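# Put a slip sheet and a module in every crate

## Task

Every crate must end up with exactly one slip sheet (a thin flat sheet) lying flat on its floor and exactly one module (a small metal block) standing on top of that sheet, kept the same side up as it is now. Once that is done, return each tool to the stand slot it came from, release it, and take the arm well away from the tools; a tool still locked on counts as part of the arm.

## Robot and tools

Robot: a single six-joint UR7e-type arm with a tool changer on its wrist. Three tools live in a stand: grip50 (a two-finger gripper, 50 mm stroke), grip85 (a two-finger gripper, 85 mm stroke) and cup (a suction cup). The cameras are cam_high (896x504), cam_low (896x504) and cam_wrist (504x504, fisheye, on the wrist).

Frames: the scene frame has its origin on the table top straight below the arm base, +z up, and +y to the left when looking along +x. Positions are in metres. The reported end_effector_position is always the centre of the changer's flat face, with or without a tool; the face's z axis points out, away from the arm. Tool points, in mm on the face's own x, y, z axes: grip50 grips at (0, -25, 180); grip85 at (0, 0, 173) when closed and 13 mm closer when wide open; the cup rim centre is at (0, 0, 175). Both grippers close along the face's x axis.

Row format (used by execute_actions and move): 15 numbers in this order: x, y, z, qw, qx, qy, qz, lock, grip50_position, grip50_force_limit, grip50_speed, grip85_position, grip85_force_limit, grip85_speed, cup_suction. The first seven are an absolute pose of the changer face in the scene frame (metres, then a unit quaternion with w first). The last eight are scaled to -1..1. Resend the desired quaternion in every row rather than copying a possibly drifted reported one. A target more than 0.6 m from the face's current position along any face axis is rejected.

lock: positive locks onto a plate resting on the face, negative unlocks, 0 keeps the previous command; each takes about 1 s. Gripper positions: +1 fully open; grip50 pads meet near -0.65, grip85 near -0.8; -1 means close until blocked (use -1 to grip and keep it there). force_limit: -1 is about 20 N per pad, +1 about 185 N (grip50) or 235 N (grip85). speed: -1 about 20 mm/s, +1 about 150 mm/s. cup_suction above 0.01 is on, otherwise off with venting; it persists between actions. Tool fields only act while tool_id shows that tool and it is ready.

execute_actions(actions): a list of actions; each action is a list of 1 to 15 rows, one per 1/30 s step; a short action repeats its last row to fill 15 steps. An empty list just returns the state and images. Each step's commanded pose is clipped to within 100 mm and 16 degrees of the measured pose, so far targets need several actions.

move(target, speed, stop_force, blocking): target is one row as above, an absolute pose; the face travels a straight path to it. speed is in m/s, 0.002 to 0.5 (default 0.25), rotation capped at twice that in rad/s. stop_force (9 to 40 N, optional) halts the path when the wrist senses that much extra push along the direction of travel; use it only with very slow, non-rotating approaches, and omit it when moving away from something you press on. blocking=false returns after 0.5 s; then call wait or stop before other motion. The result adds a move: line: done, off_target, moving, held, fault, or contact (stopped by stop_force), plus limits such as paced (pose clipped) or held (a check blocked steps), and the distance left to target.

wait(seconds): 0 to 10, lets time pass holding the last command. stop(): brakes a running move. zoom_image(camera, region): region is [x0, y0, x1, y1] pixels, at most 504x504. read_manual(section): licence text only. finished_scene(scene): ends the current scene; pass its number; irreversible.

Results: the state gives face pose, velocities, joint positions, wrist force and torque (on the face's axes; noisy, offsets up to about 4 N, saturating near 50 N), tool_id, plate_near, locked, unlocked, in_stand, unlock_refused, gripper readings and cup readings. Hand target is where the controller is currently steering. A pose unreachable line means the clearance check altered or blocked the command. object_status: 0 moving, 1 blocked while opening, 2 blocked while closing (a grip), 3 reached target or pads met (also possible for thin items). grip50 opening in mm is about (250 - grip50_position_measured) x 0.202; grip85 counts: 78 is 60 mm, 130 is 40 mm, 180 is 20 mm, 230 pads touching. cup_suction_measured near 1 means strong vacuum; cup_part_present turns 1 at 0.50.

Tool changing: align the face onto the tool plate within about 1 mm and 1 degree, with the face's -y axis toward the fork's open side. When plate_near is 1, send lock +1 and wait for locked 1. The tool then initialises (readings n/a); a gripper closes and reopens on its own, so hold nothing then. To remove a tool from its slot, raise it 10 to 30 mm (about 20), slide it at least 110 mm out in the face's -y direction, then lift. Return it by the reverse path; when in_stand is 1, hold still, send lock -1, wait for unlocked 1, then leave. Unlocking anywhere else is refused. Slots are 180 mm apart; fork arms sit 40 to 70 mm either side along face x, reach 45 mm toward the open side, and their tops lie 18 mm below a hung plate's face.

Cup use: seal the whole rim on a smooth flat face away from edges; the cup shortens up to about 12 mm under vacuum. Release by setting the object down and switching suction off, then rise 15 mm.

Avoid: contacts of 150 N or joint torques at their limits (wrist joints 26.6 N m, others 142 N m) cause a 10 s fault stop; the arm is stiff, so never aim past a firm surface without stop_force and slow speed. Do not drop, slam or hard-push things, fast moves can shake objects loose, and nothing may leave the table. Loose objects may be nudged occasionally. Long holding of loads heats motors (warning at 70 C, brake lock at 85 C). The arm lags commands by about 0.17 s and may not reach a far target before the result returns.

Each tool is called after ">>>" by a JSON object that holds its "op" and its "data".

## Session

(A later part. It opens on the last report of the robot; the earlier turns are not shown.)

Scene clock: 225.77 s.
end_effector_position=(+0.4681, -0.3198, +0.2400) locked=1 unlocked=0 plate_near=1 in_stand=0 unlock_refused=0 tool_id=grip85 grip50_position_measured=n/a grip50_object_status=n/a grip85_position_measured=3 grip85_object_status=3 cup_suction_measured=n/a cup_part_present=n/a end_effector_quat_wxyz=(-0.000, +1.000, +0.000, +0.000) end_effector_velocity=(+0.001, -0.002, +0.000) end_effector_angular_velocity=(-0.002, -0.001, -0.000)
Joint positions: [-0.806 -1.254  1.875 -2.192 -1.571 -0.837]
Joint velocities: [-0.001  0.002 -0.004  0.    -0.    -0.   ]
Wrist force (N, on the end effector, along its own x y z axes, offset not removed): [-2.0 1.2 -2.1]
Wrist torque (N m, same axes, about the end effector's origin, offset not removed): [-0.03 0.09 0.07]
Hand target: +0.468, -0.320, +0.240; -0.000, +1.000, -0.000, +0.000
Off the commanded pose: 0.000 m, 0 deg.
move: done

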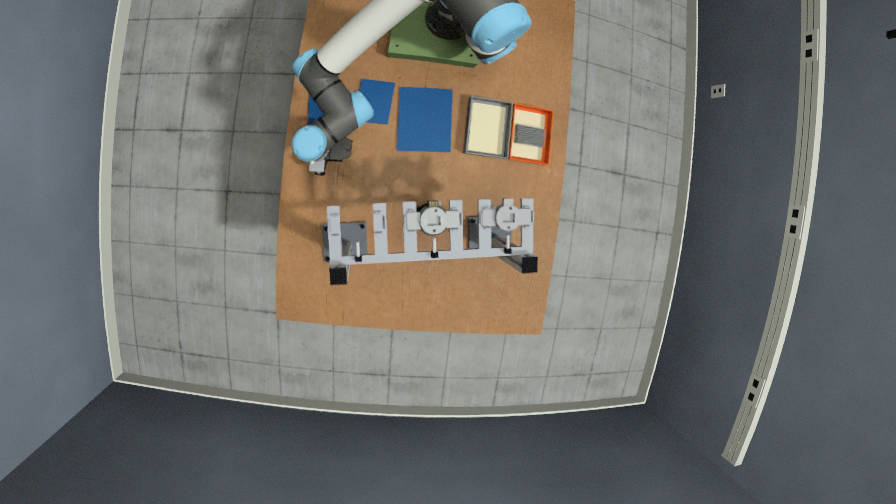

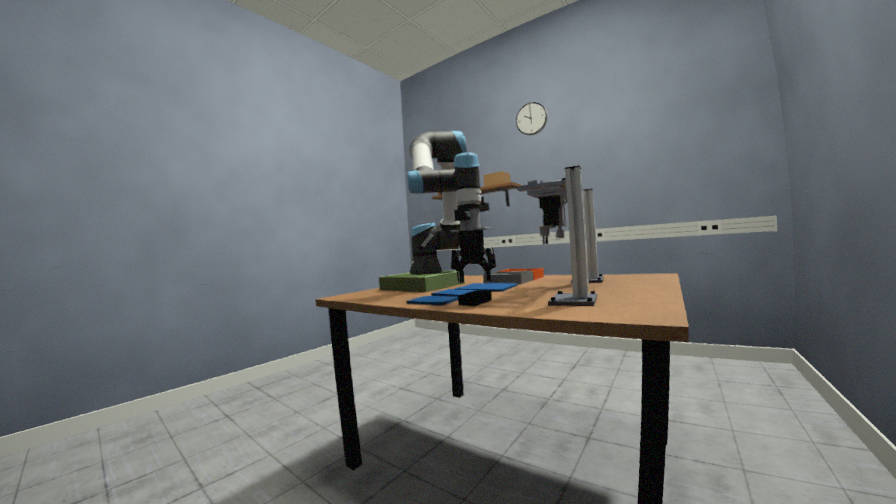

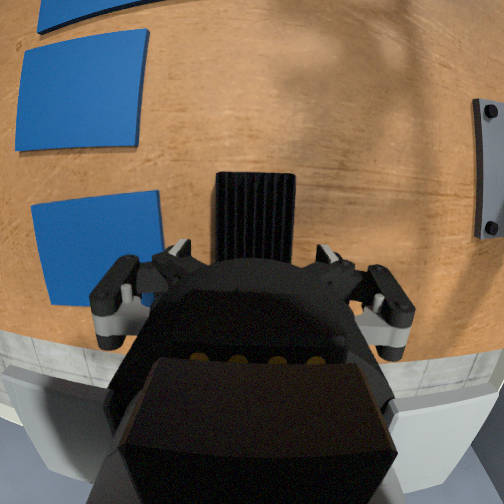

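>>> {"op": "move", "data": {"target": [0.468,-0.32,0.191,0,1,0,0,0,1,0,0,1,0,0,0], "speed": 0.05}}

>>> {"op": "move", "data": {"target": [0.468,-0.32,0.191,0,1,0,0,0,1,0,0,-1,-0.6,-0.5,0]}}

>>> {"op": "move", "data": {"target": [0.468,-0.32,0.25,0,1,0,0,0,1,0,0,-1,-0.6,-0.5,0], "speed": 0.08}}

>>> {"op": "move", "data": {"target": [0.348,0.174,0.25,0,1,0,0,0,1,0,0,-1,-0.6,-0.5,0], "speed": 0.2}}

>>> {"op": "move", "data": {"target": [0.348,0.174,0.197,0,1,0,0,0,1,0,0,-1,-0.6,-0.5,0], "speed": 0.025}}

>>> {"op": "move", "data": {"target": [0.348,0.174,0.1965,0,1,0,0,0,1,0,0,1,-0.6,-0.5,0]}}

>>> {"op": "move", "data": {"target": [0.348,0.174,0.25,0,1,0,0,0,1,0,0,1,0,0,0], "speed": 0.1}}

>>> {"op": "move", "data": {"target": [0.46,-0.219,0.38,0,0.6626,0.749,0,0,1,0,0,1,0,0,0]}}

>>> {"op": "move", "data": {"target": [0.644,-0.1963,0.38,0,0.6626,0.749,0,0,1,0,0,1,0,0,0], "speed": 0.07}}

>>> {"op": "move", "data": {"target": [0.644,-0.1963,0.361,0,0.6626,0.749,0,0,1,0,0,1,0,0,0], "speed": 0.01, "stop_force": 15}}

>>> {"op": "execute_actions", "data": {"actions": [[[0.644,-0.1963,0.361,0,0.6626,0.749,0,-1,1,0,0,1,0,0,0]],[[0.644,-0.1963,0.361,0,0.6626,0.749,0,-1,1,0,0,1,0,0,0]],[[0.644,-0.1963,0.361,0,0.6626,0.749,0,-1,1,0,0,1,0,0,0]],[[0.644,-0.1963,0.385,0,0.6626,0.749,0,0,1,0,0,1,0,0,0]]]}}

Scene clock: 232.40 s.
end_effector_position=(+0.4680, -0.3200, +0.1912) locked=1 unlocked=0 plate_near=1 in_stand=0 unlock_refused=0 tool_id=grip85 grip50_position_measured=n/a grip50_object_status=n/a grip85_position_measured=3 grip85_object_status=3 cup_suction_measured=n/a cup_part_present=n/a end_effector_quat_wxyz=(-0.000, +1.000, -0.000, -0.000) end_effector_velocity=(+0.001, +0.000, -0.001) end_effector_angular_velocity=(-0.001, -0.001, +0.001)
Joint positions: [-0.807 -1.177  1.922 -2.315 -1.571 -0.837]
Joint velocities: [ 0.001  0.002  0.001 -0.005  0.    -0.   ]
Wrist force (N, on the end effector, along its own x y z axes, offset not removed): [-0.6 -0.6 -0.9]
Wrist torque (N m, same axes, about the end effector's origin, offset not removed): [0.08 0.13 -0.08]
Hand target: +0.468, -0.320, +0.191; -0.000, +1.000, -0.000, -0.000
Off the commanded pose: 0.000 m, 0 deg.
move: done

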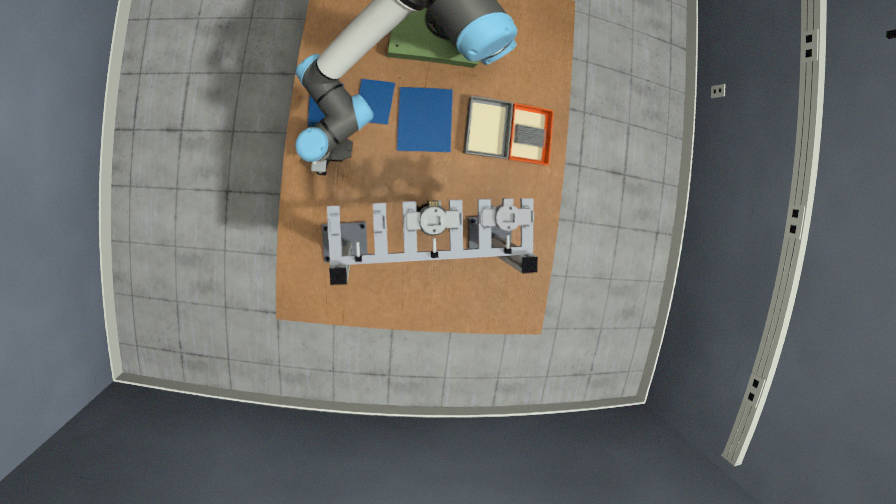

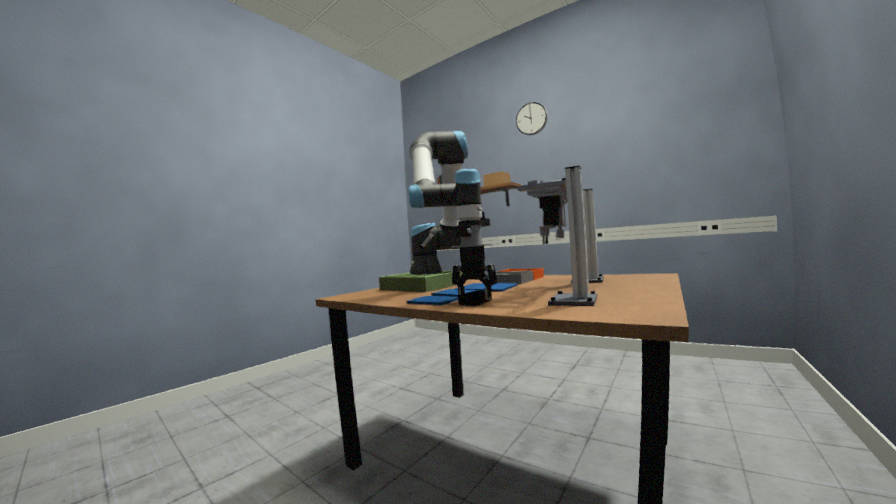

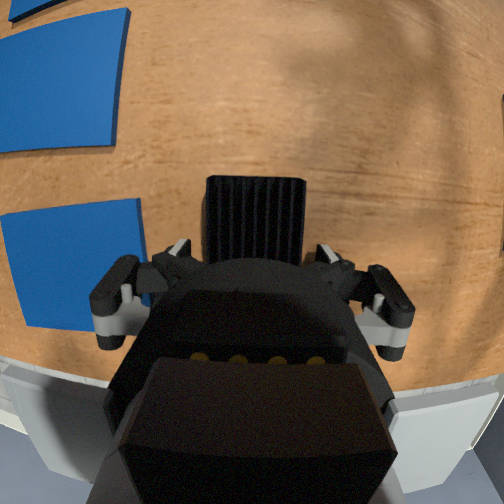

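Scene clock: 233.23 s.
end_effector_position=(+0.4680, -0.3200, +0.1910) locked=1 unlocked=0 plate_near=1 in_stand=0 unlock_refused=0 tool_id=grip85 grip50_position_measured=n/a grip50_object_status=n/a grip85_position_measured=79 grip85_object_status=2 cup_suction_measured=n/a cup_part_present=n/a end_effector_quat_wxyz=(+0.000, +1.000, +0.000, +0.000) end_effector_velocity=(-0.000, -0.001, -0.000) end_effector_angular_velocity=(+0.000, +0.000, +0.000)
Joint positions: [-0.807 -1.177  1.922 -2.315 -1.571 -0.837]
Joint velocities: [-0.001  0.    -0.     0.     0.    -0.001]
Wrist force (N, on the end effector, along its own x y z axes, offset not removed): [-4.9 -6.3 -25.1]
Wrist torque (N m, same axes, about the end effector's origin, offset not removed): [1.04 -0.46 -0.06]
Hand target: +0.468, -0.320, +0.191; +0.000, +1.000, +0.000, +0.000
Off the commanded pose: 0.000 m, 0 deg.
move: done

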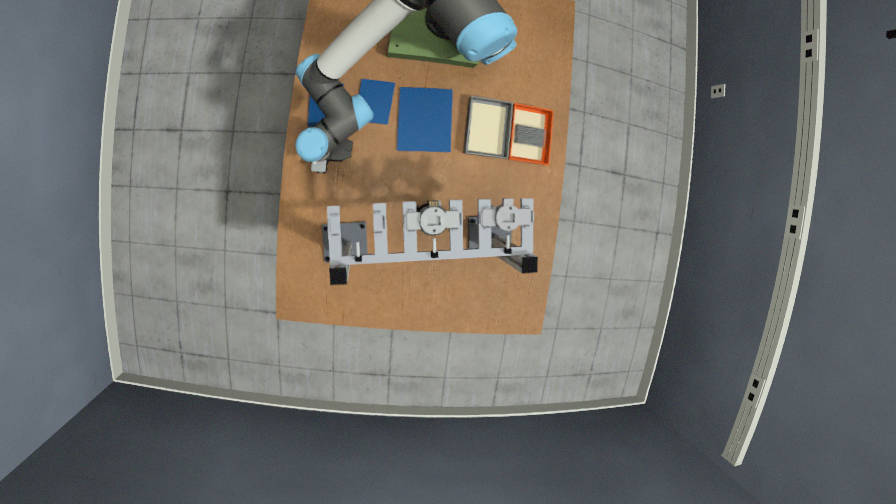

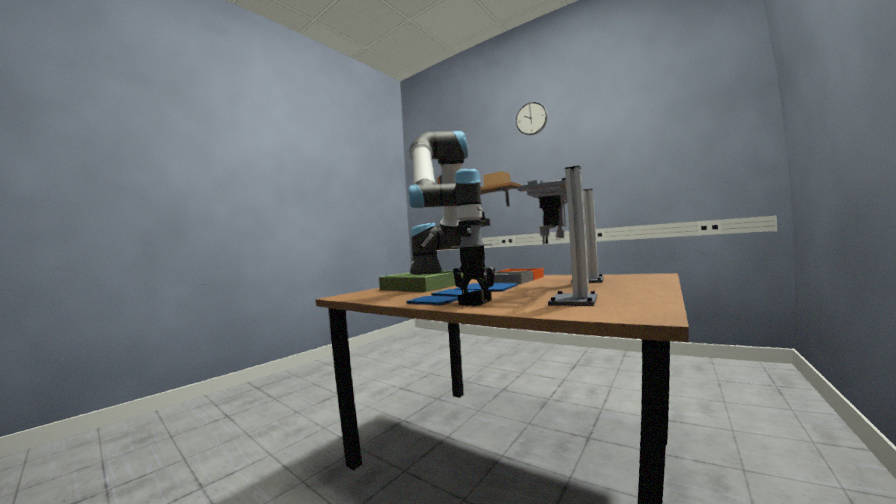

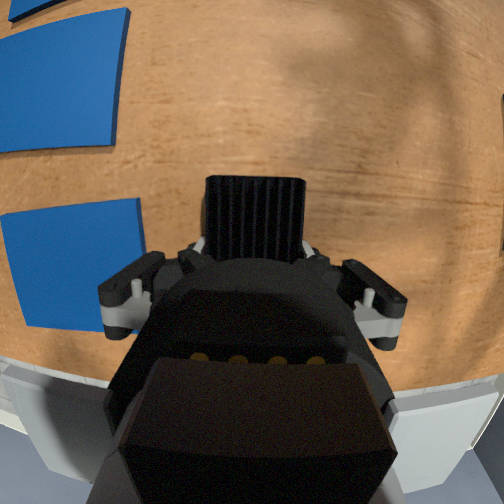

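Scene clock: 234.40 s.
end_effector_position=(+0.4680, -0.3200, +0.2498) locked=1 unlocked=0 plate_near=1 in_stand=0 unlock_refused=0 tool_id=grip85 grip50_position_measured=n/a grip50_object_status=n/a grip85_position_measured=79 grip85_object_status=2 cup_suction_measured=n/a cup_part_present=n/a end_effector_quat_wxyz=(+0.000, +1.000, -0.000, -0.000) end_effector_velocity=(-0.000, +0.000, +0.001) end_effector_angular_velocity=(+0.001, +0.001, +0.001)
Joint positions: [-0.807 -1.268  1.864 -2.167 -1.571 -0.837]
Joint velocities: [ 0.    -0.002 -0.002  0.005 -0.    -0.   ]
Wrist force (N, on the end effector, along its own x y z axes, offset not removed): [-2.3 -0.6 1.9]
Wrist torque (N m, same axes, about the end effector's origin, offset not removed): [-0.07 0.00 0.13]
Hand target: +0.468, -0.320, +0.250; +0.000, +1.000, -0.000, +0.000
Off the commanded pose: 0.000 m, 0 deg.
move: done

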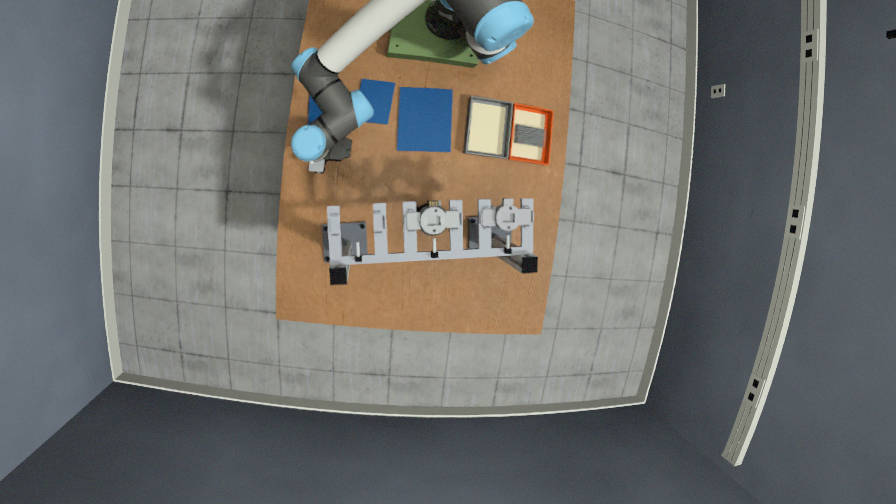

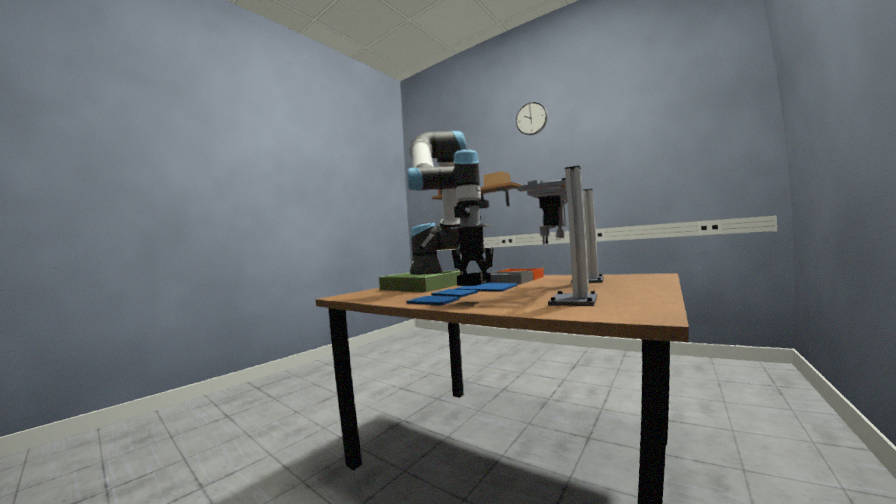

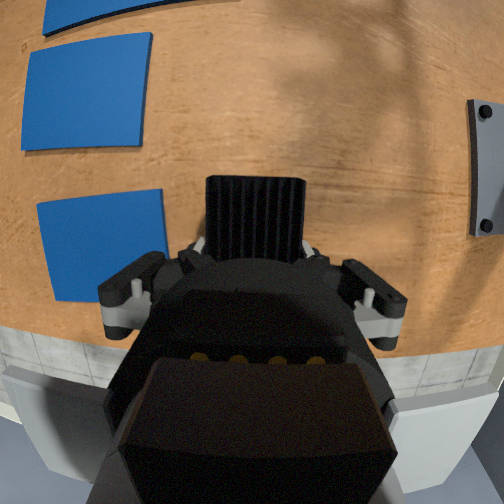

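Scene clock: 237.47 s.
end_effector_position=(+0.3468, +0.1730, +0.2499) locked=1 unlocked=0 plate_near=1 in_stand=0 unlock_refused=0 tool_id=grip85 grip50_position_measured=n/a grip50_object_status=n/a grip85_position_measured=79 grip85_object_status=2 cup_suction_measured=n/a cup_part_present=n/a end_effector_quat_wxyz=(+0.001, +1.000, +0.000, -0.001) end_effector_velocity=(-0.000, +0.002, -0.000) end_effector_angular_velocity=(-0.001, -0.000, -0.002)
Joint positions: [ 0.143 -1.684  2.331 -2.215 -1.572  0.112]
Joint velocities: [ 0.005  0.002 -0.002 -0.001 -0.001  0.007]
Wrist force (N, on the end effector, along its own x y z axes, offset not removed): [-0.9 -0.2 -0.7]
Wrist torque (N m, same axes, about the end effector's origin, offset not removed): [0.10 0.03 0.12]
Hand target: +0.347, +0.173, +0.250; +0.001, +1.000, +0.000, -0.001
Off the commanded pose: 0.002 m, 0 deg.
move: done

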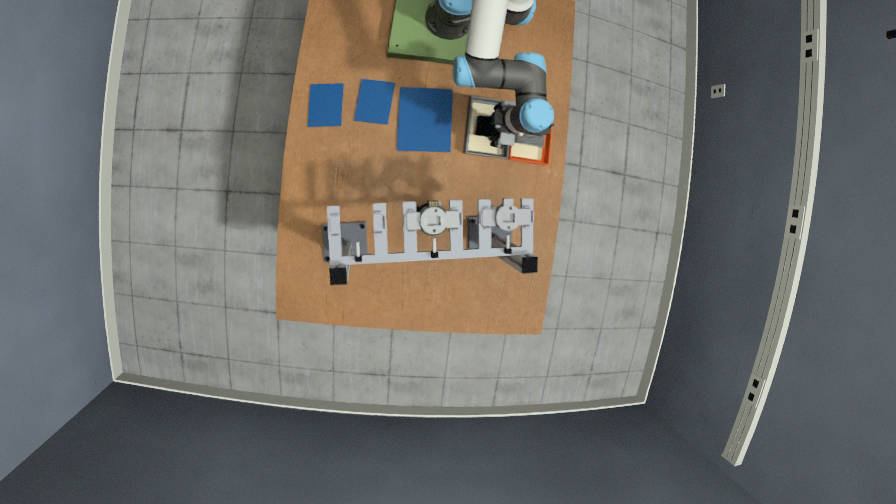

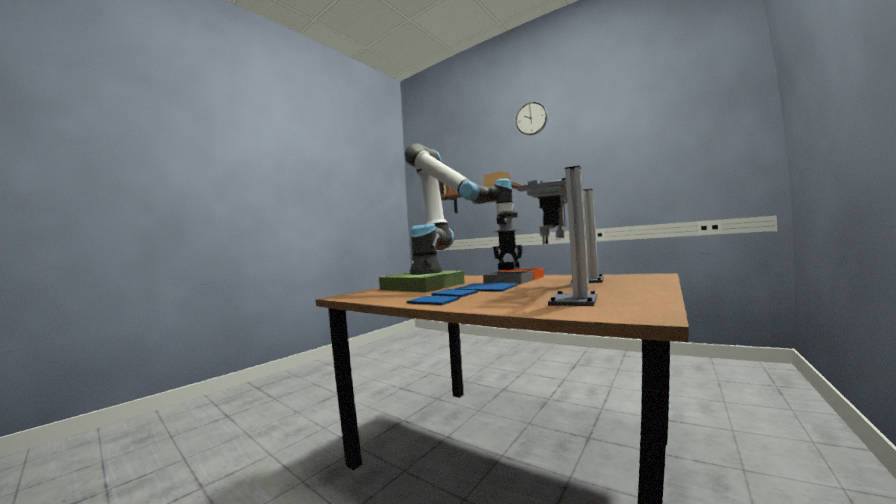

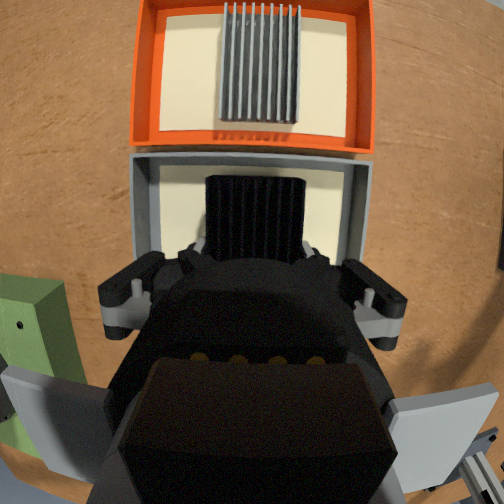

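Scene clock: 239.87 s.
end_effector_position=(+0.3479, +0.1740, +0.1972) locked=1 unlocked=0 plate_near=1 in_stand=0 unlock_refused=0 tool_id=grip85 grip50_position_measured=n/a grip50_object_status=n/a grip85_position_measured=79 grip85_object_status=2 cup_suction_measured=n/a cup_part_present=n/a end_effector_quat_wxyz=(+0.000, +1.000, +0.000, -0.000) end_effector_velocity=(+0.000, -0.000, -0.002) end_effector_angular_velocity=(+0.000, +0.000, -0.002)
Joint positions: [ 0.144 -1.561  2.401 -2.41  -1.571  0.114]
Joint velocities: [-0.001  0.005  0.002 -0.007  0.     0.   ]
Wrist force (N, on the end effector, along its own x y z axes, offset not removed): [-1.6 -1.0 2.9]
Wrist torque (N m, same axes, about the end effector's origin, offset not removed): [-0.05 0.02 0.18]
Hand target: +0.348, +0.174, +0.197; +0.000, +1.000, +0.000, -0.000
Off the commanded pose: 0.000 m, 0 deg.
move: done

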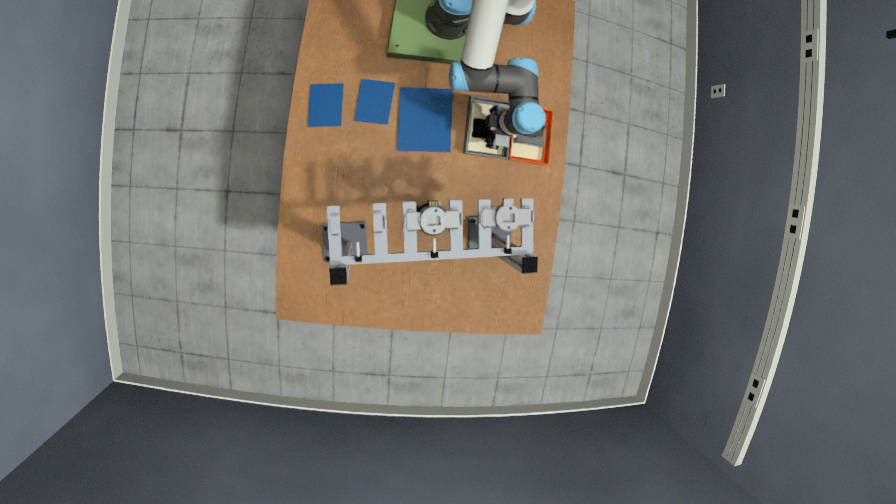

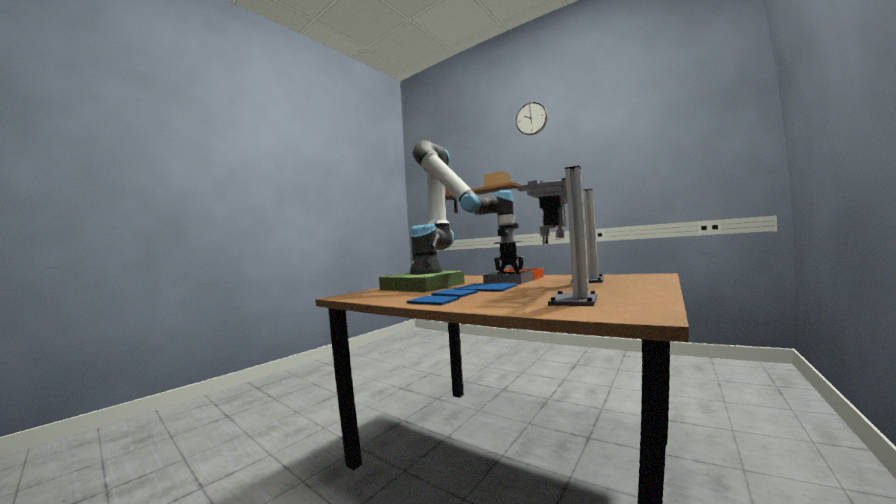

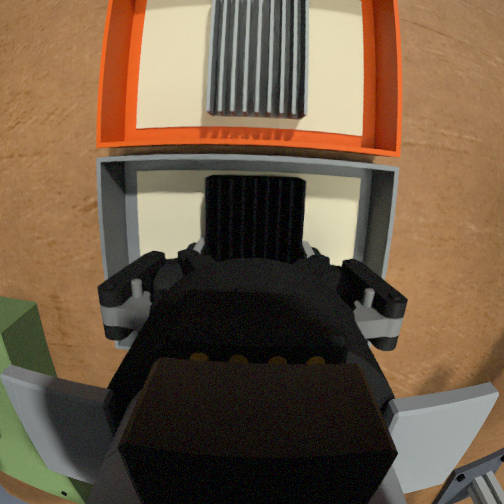

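Scene clock: 240.80 s.
end_effector_position=(+0.3480, +0.1740, +0.1965) locked=1 unlocked=0 plate_near=1 in_stand=0 unlock_refused=0 tool_id=grip85 grip50_position_measured=n/a grip50_object_status=n/a grip85_position_measured=3 grip85_object_status=0 cup_suction_measured=n/a cup_part_present=n/a end_effector_quat_wxyz=(-0.000, +1.000, +0.000, -0.000) end_effector_velocity=(-0.000, +0.000, -0.000) end_effector_angular_velocity=(+0.000, -0.000, +0.002)
Joint positions: [ 0.144 -1.559  2.402 -2.413 -1.571  0.114]
Joint velocities: [ 0.001 -0.     0.    -0.     0.    -0.001]
Wrist force (N, on the end effector, along its own x y z axes, offset not removed): [0.4 1.8 -4.2]
Wrist torque (N m, same axes, about the end effector's origin, offset not removed): [0.09 -0.11 0.18]
Hand target: +0.348, +0.174, +0.197; -0.000, +1.000, +0.000, -0.000
Off the commanded pose: 0.000 m, 0 deg.
move: done

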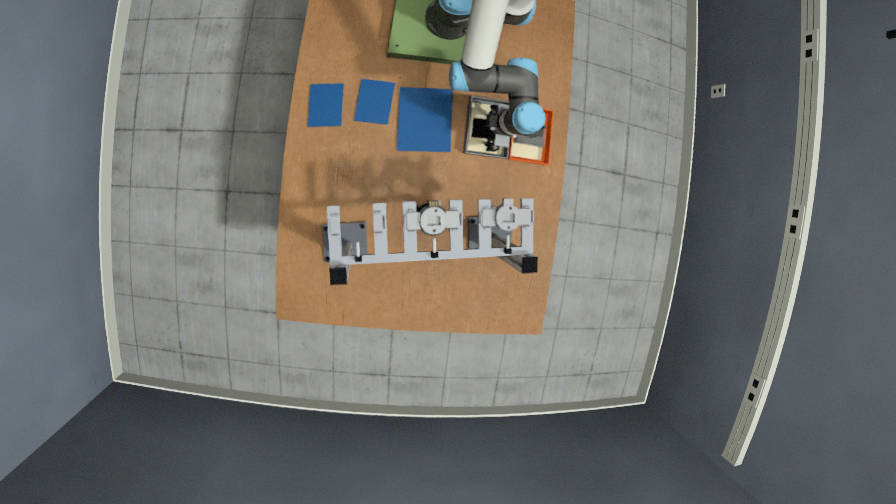

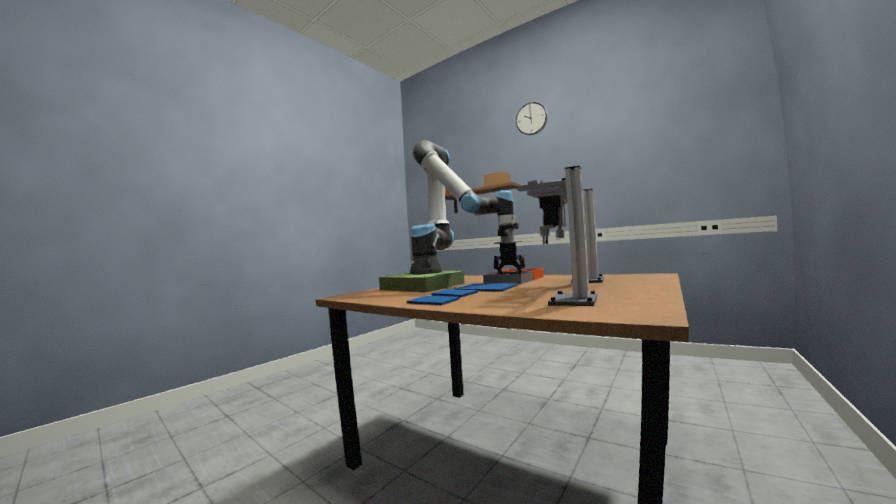

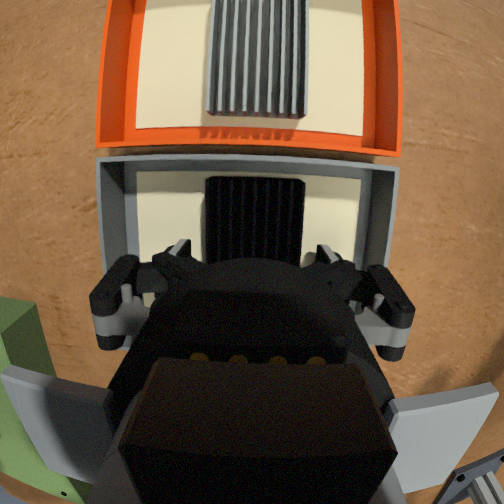

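Scene clock: 241.77 s.
end_effector_position=(+0.3480, +0.1740, +0.2497) locked=1 unlocked=0 plate_near=1 in_stand=0 unlock_refused=0 tool_id=grip85 grip50_position_measured=n/a grip50_object_status=n/a grip85_position_measured=3 grip85_object_status=3 cup_suction_measured=n/a cup_part_present=n/a end_effector_quat_wxyz=(-0.000, +1.000, +0.000, +0.000) end_effector_velocity=(+0.000, -0.001, +0.002) end_effector_angular_velocity=(-0.000, +0.000, -0.000)
Joint positions: [ 0.144 -1.68   2.329 -2.219 -1.571  0.114]
Joint velocities: [-0.002 -0.004 -0.004  0.008 -0.    -0.002]
Wrist force (N, on the end effector, along its own x y z axes, offset not removed): [-2.5 1.2 -2.0]
Wrist torque (N m, same axes, about the end effector's origin, offset not removed): [0.21 0.07 -0.09]
Hand target: +0.348, +0.174, +0.250; +0.000, +1.000, -0.000, +0.000
Off the commanded pose: 0.000 m, 0 deg.
move: done

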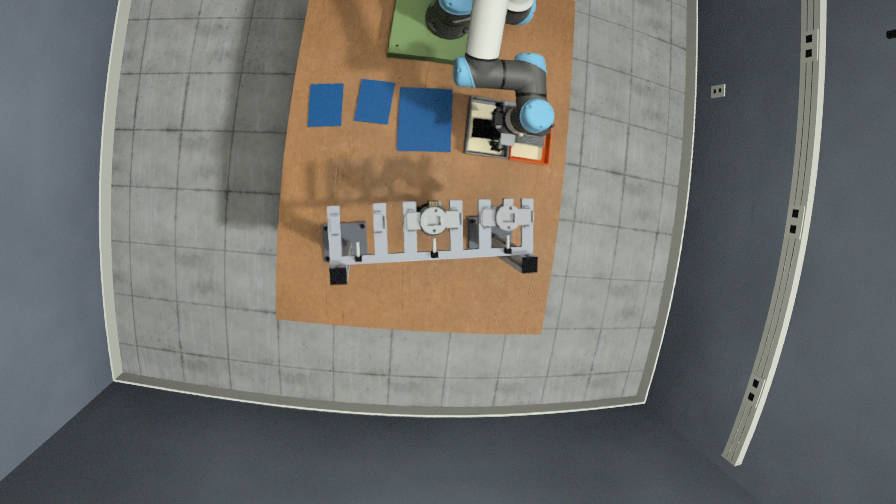

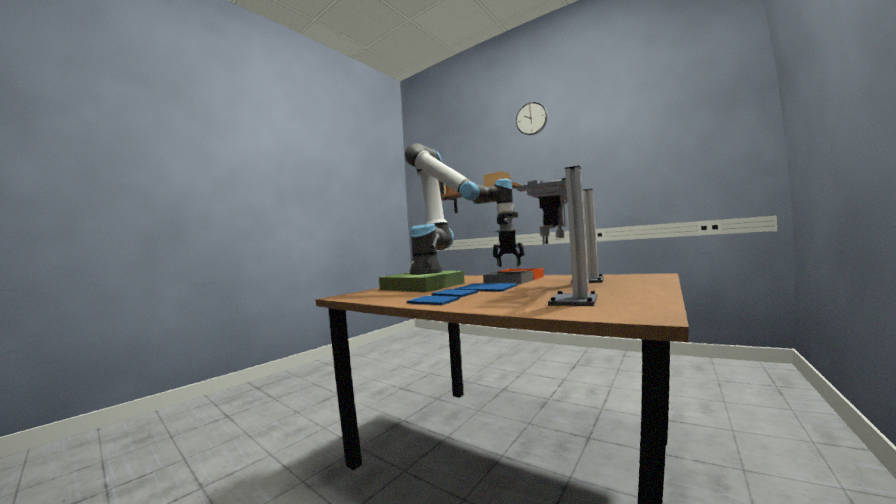

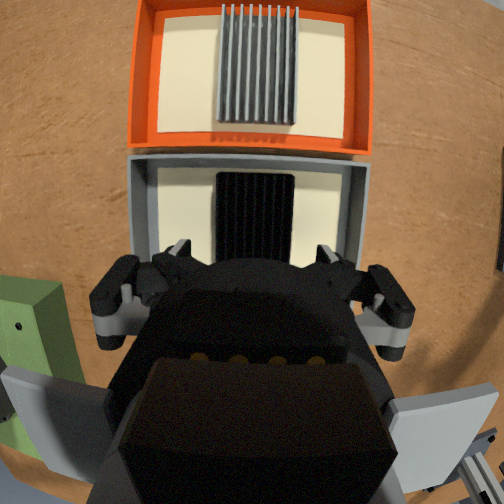

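Scene clock: 245.67 s.
end_effector_position=(+0.4610, -0.2182, +0.3800) locked=1 unlocked=0 plate_near=1 in_stand=0 unlock_refused=0 tool_id=grip85 grip50_position_measured=n/a grip50_object_status=n/a grip85_position_measured=3 grip85_object_status=3 cup_suction_measured=n/a cup_part_present=n/a end_effector_quat_wxyz=(+0.000, +0.663, +0.749, +0.001) end_effector_velocity=(+0.001, -0.001, +0.000) end_effector_angular_velocity=(+0.000, +0.001, +0.007)
Joint positions: [-0.677 -1.533  1.815 -1.853 -1.569 -2.399]
Joint velocities: [-0.001  0.002 -0.004  0.002 -0.    -0.008]
Wrist force (N, on the end effector, along its own x y z axes, offset not removed): [-1.3 3.2 -0.7]
Wrist torque (N m, same axes, about the end effector's origin, offset not removed): [0.18 -0.01 0.09]
Hand target: +0.461, -0.218, +0.380; +0.000, +0.663, +0.749, +0.001
Off the commanded pose: 0.001 m, 0 deg.
move: done

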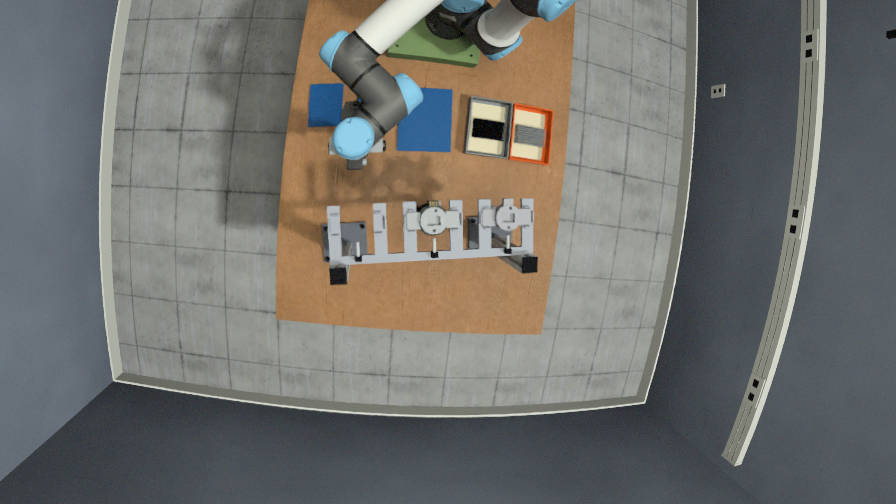

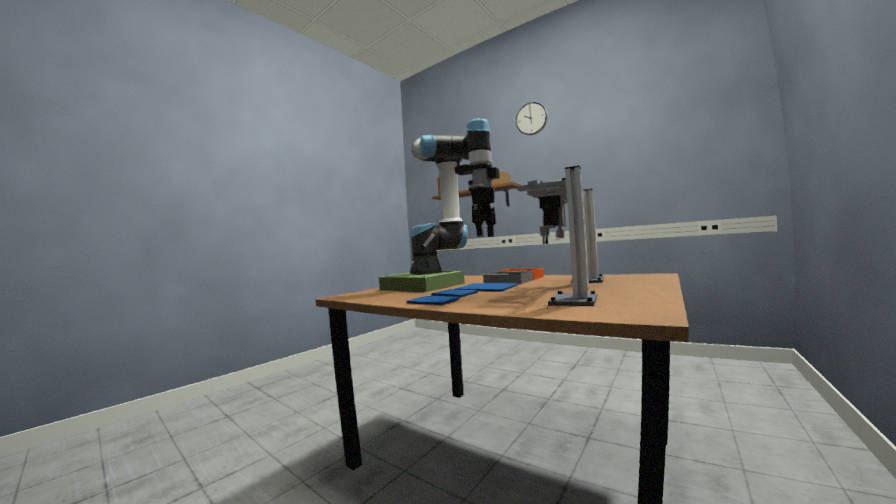

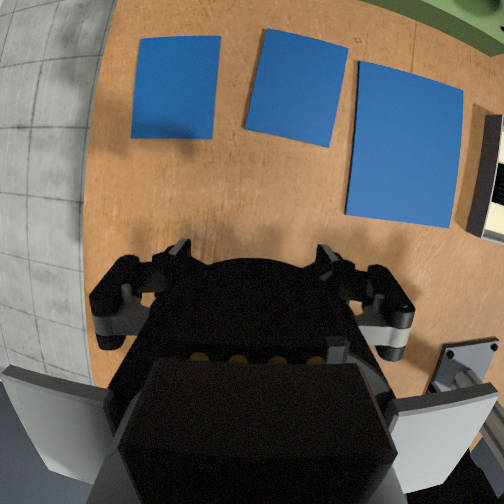

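Scene clock: 248.70 s.
end_effector_position=(+0.6437, -0.1962, +0.3801) locked=1 unlocked=0 plate_near=1 in_stand=0 unlock_refused=0 tool_id=grip85 grip50_position_measured=n/a grip50_object_status=n/a grip85_position_measured=3 grip85_object_status=3 cup_suction_measured=n/a cup_part_present=n/a end_effector_quat_wxyz=(-0.000, +0.663, +0.749, -0.000) end_effector_velocity=(+0.002, -0.000, +0.000) end_effector_angular_velocity=(+0.000, +0.000, -0.001)
Joint positions: [-0.465 -1.147  1.331 -1.754 -1.572 -2.188]
Joint velocities: [ 0.001  0.004 -0.006  0.002  0.     0.002]
Wrist force (N, on the end effector, along its own x y z axes, offset not removed): [-2.1 0.1 1.3]
Wrist torque (N m, same axes, about the end effector's origin, offset not removed): [-0.10 0.18 -0.12]
Hand target: +0.644, -0.196, +0.380; -0.000, +0.663, +0.749, -0.000
Off the commanded pose: 0.000 m, 0 deg.
move: done

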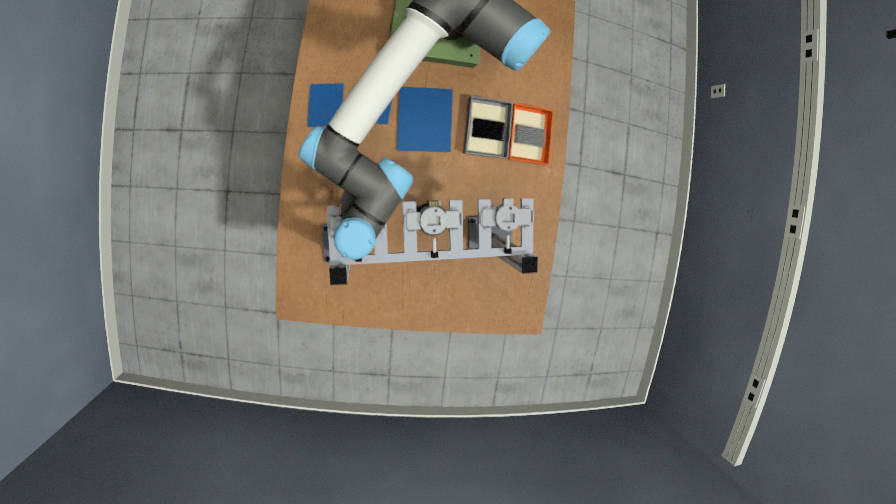

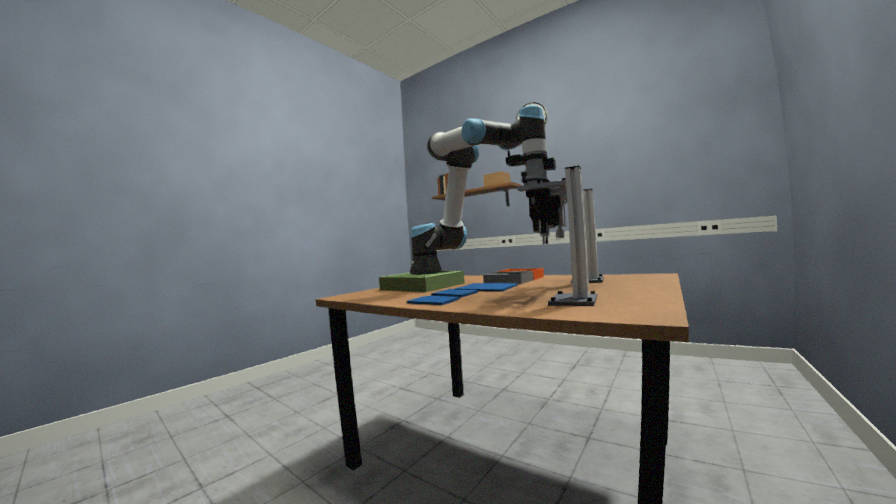

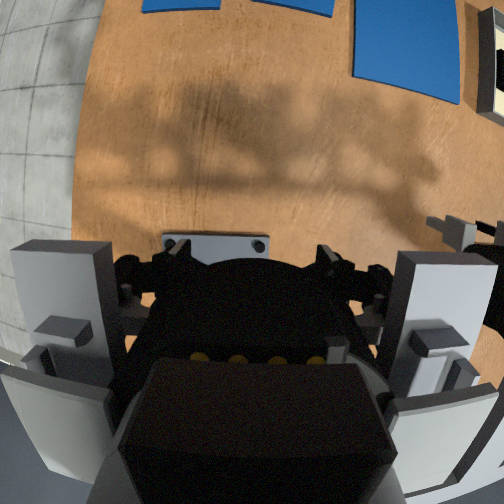

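Scene clock: 250.83 s.
end_effector_position=(+0.6440, -0.1963, +0.3611) locked=1 unlocked=0 plate_near=1 in_stand=1 unlock_refused=0 tool_id=grip85 grip50_position_measured=n/a grip50_object_status=n/a grip85_position_measured=3 grip85_object_status=3 cup_suction_measured=n/a cup_part_present=n/a end_effector_quat_wxyz=(-0.000, +0.663, +0.749, -0.000) end_effector_velocity=(-0.000, -0.000, -0.001) end_effector_angular_velocity=(-0.000, +0.000, -0.001)
Joint positions: [-0.465 -1.138  1.366 -1.799 -1.571 -2.188]
Joint velocities: [-0.     0.001  0.002 -0.004 -0.     0.   ]
Wrist force (N, on the end effector, along its own x y z axes, offset not removed): [-0.7 7.1 -2.0]
Wrist torque (N m, same axes, about the end effector's origin, offset not removed): [0.12 -0.09 -0.17]
Hand target: +0.644, -0.196, +0.361; -0.000, +0.663, +0.749, -0.000
Off the commanded pose: 0.000 m, 0 deg.
move: done

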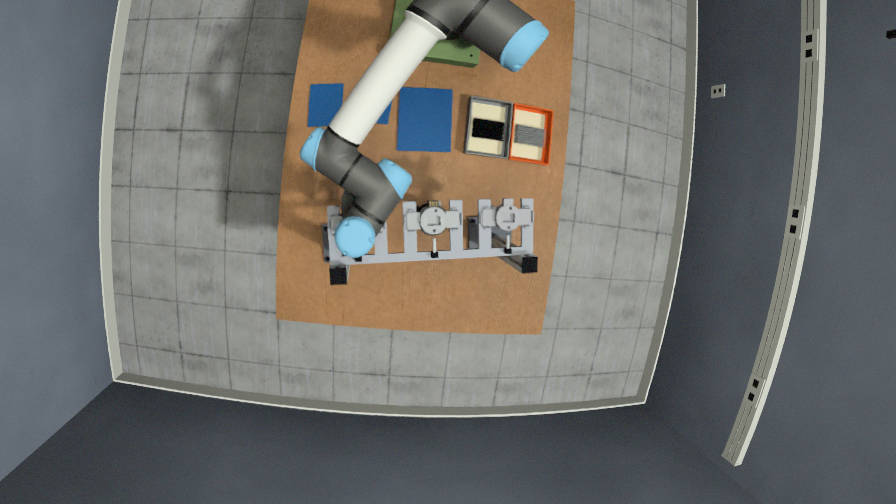

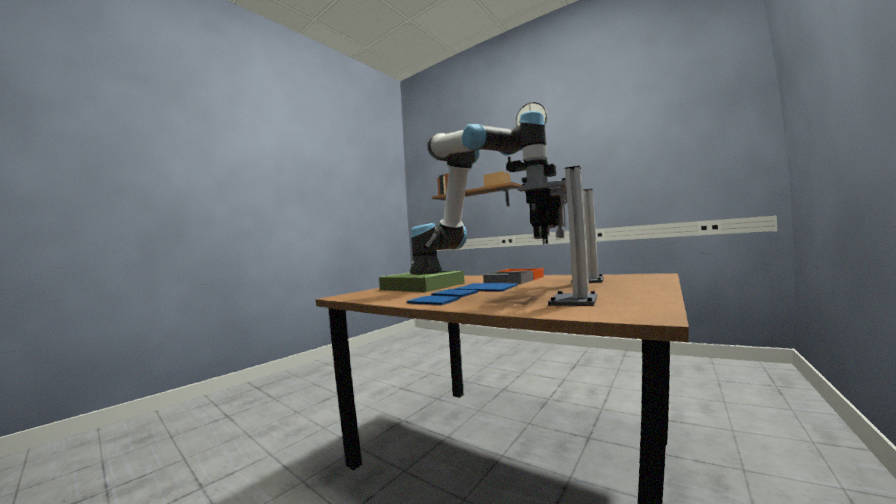

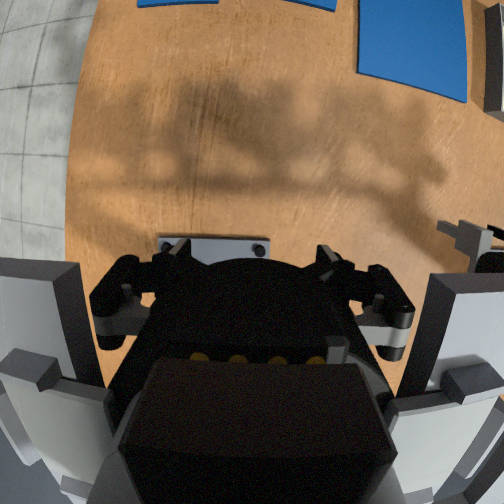

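Scene clock: 252.83 s.
end_effector_position=(+0.6440, -0.1963, +0.3848) locked=0 unlocked=1 plate_near=0 in_stand=0 unlock_refused=0 tool_id=none grip50_position_measured=n/a grip50_object_status=n/a grip85_position_measured=n/a grip85_object_status=n/a cup_suction_measured=n/a cup_part_present=n/a end_effector_quat_wxyz=(+0.000, +0.663, +0.749, +0.000) end_effector_velocity=(-0.000, -0.000, +0.002) end_effector_angular_velocity=(+0.001, +0.001, -0.001)
Joint positions: [-0.465 -1.149  1.321 -1.743 -1.571 -2.188]
Joint velocities: [-0.    -0.    -0.004  0.006  0.     0.001]
Wrist force (N, on the end effector, along its own x y z axes, offset not removed): [-2.5 2.7 1.7]
Wrist torque (N m, same axes, about the end effector's origin, offset not removed): [0.27 0.18 0.25]
Hand target: +0.644, -0.196, +0.385; +0.000, +0.663, +0.749, +0.000
Off the commanded pose: 0.000 m, 0 deg.

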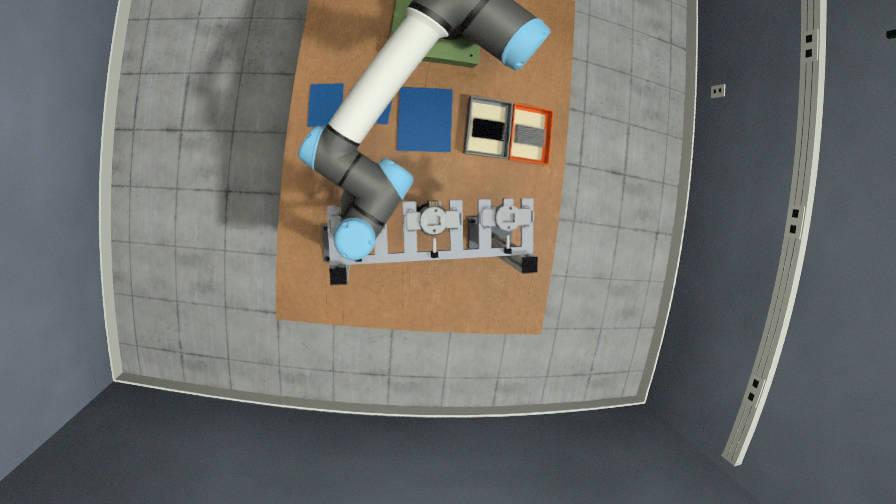

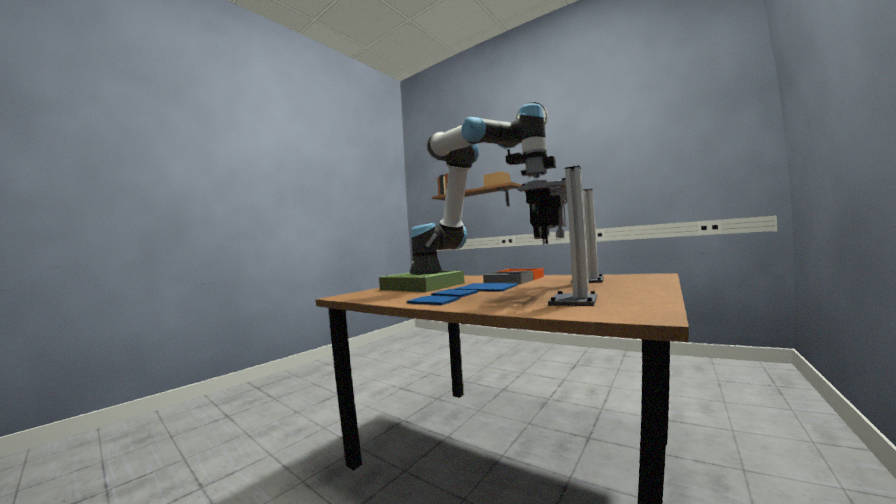

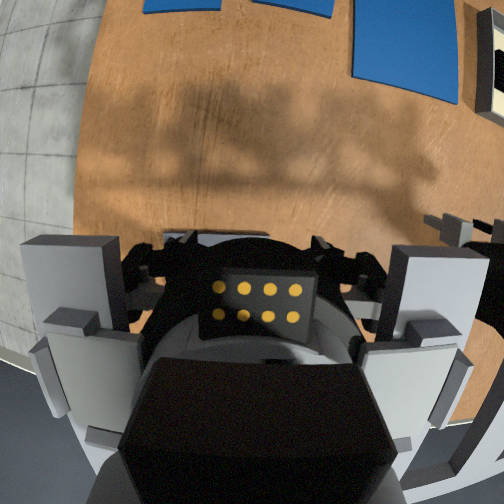

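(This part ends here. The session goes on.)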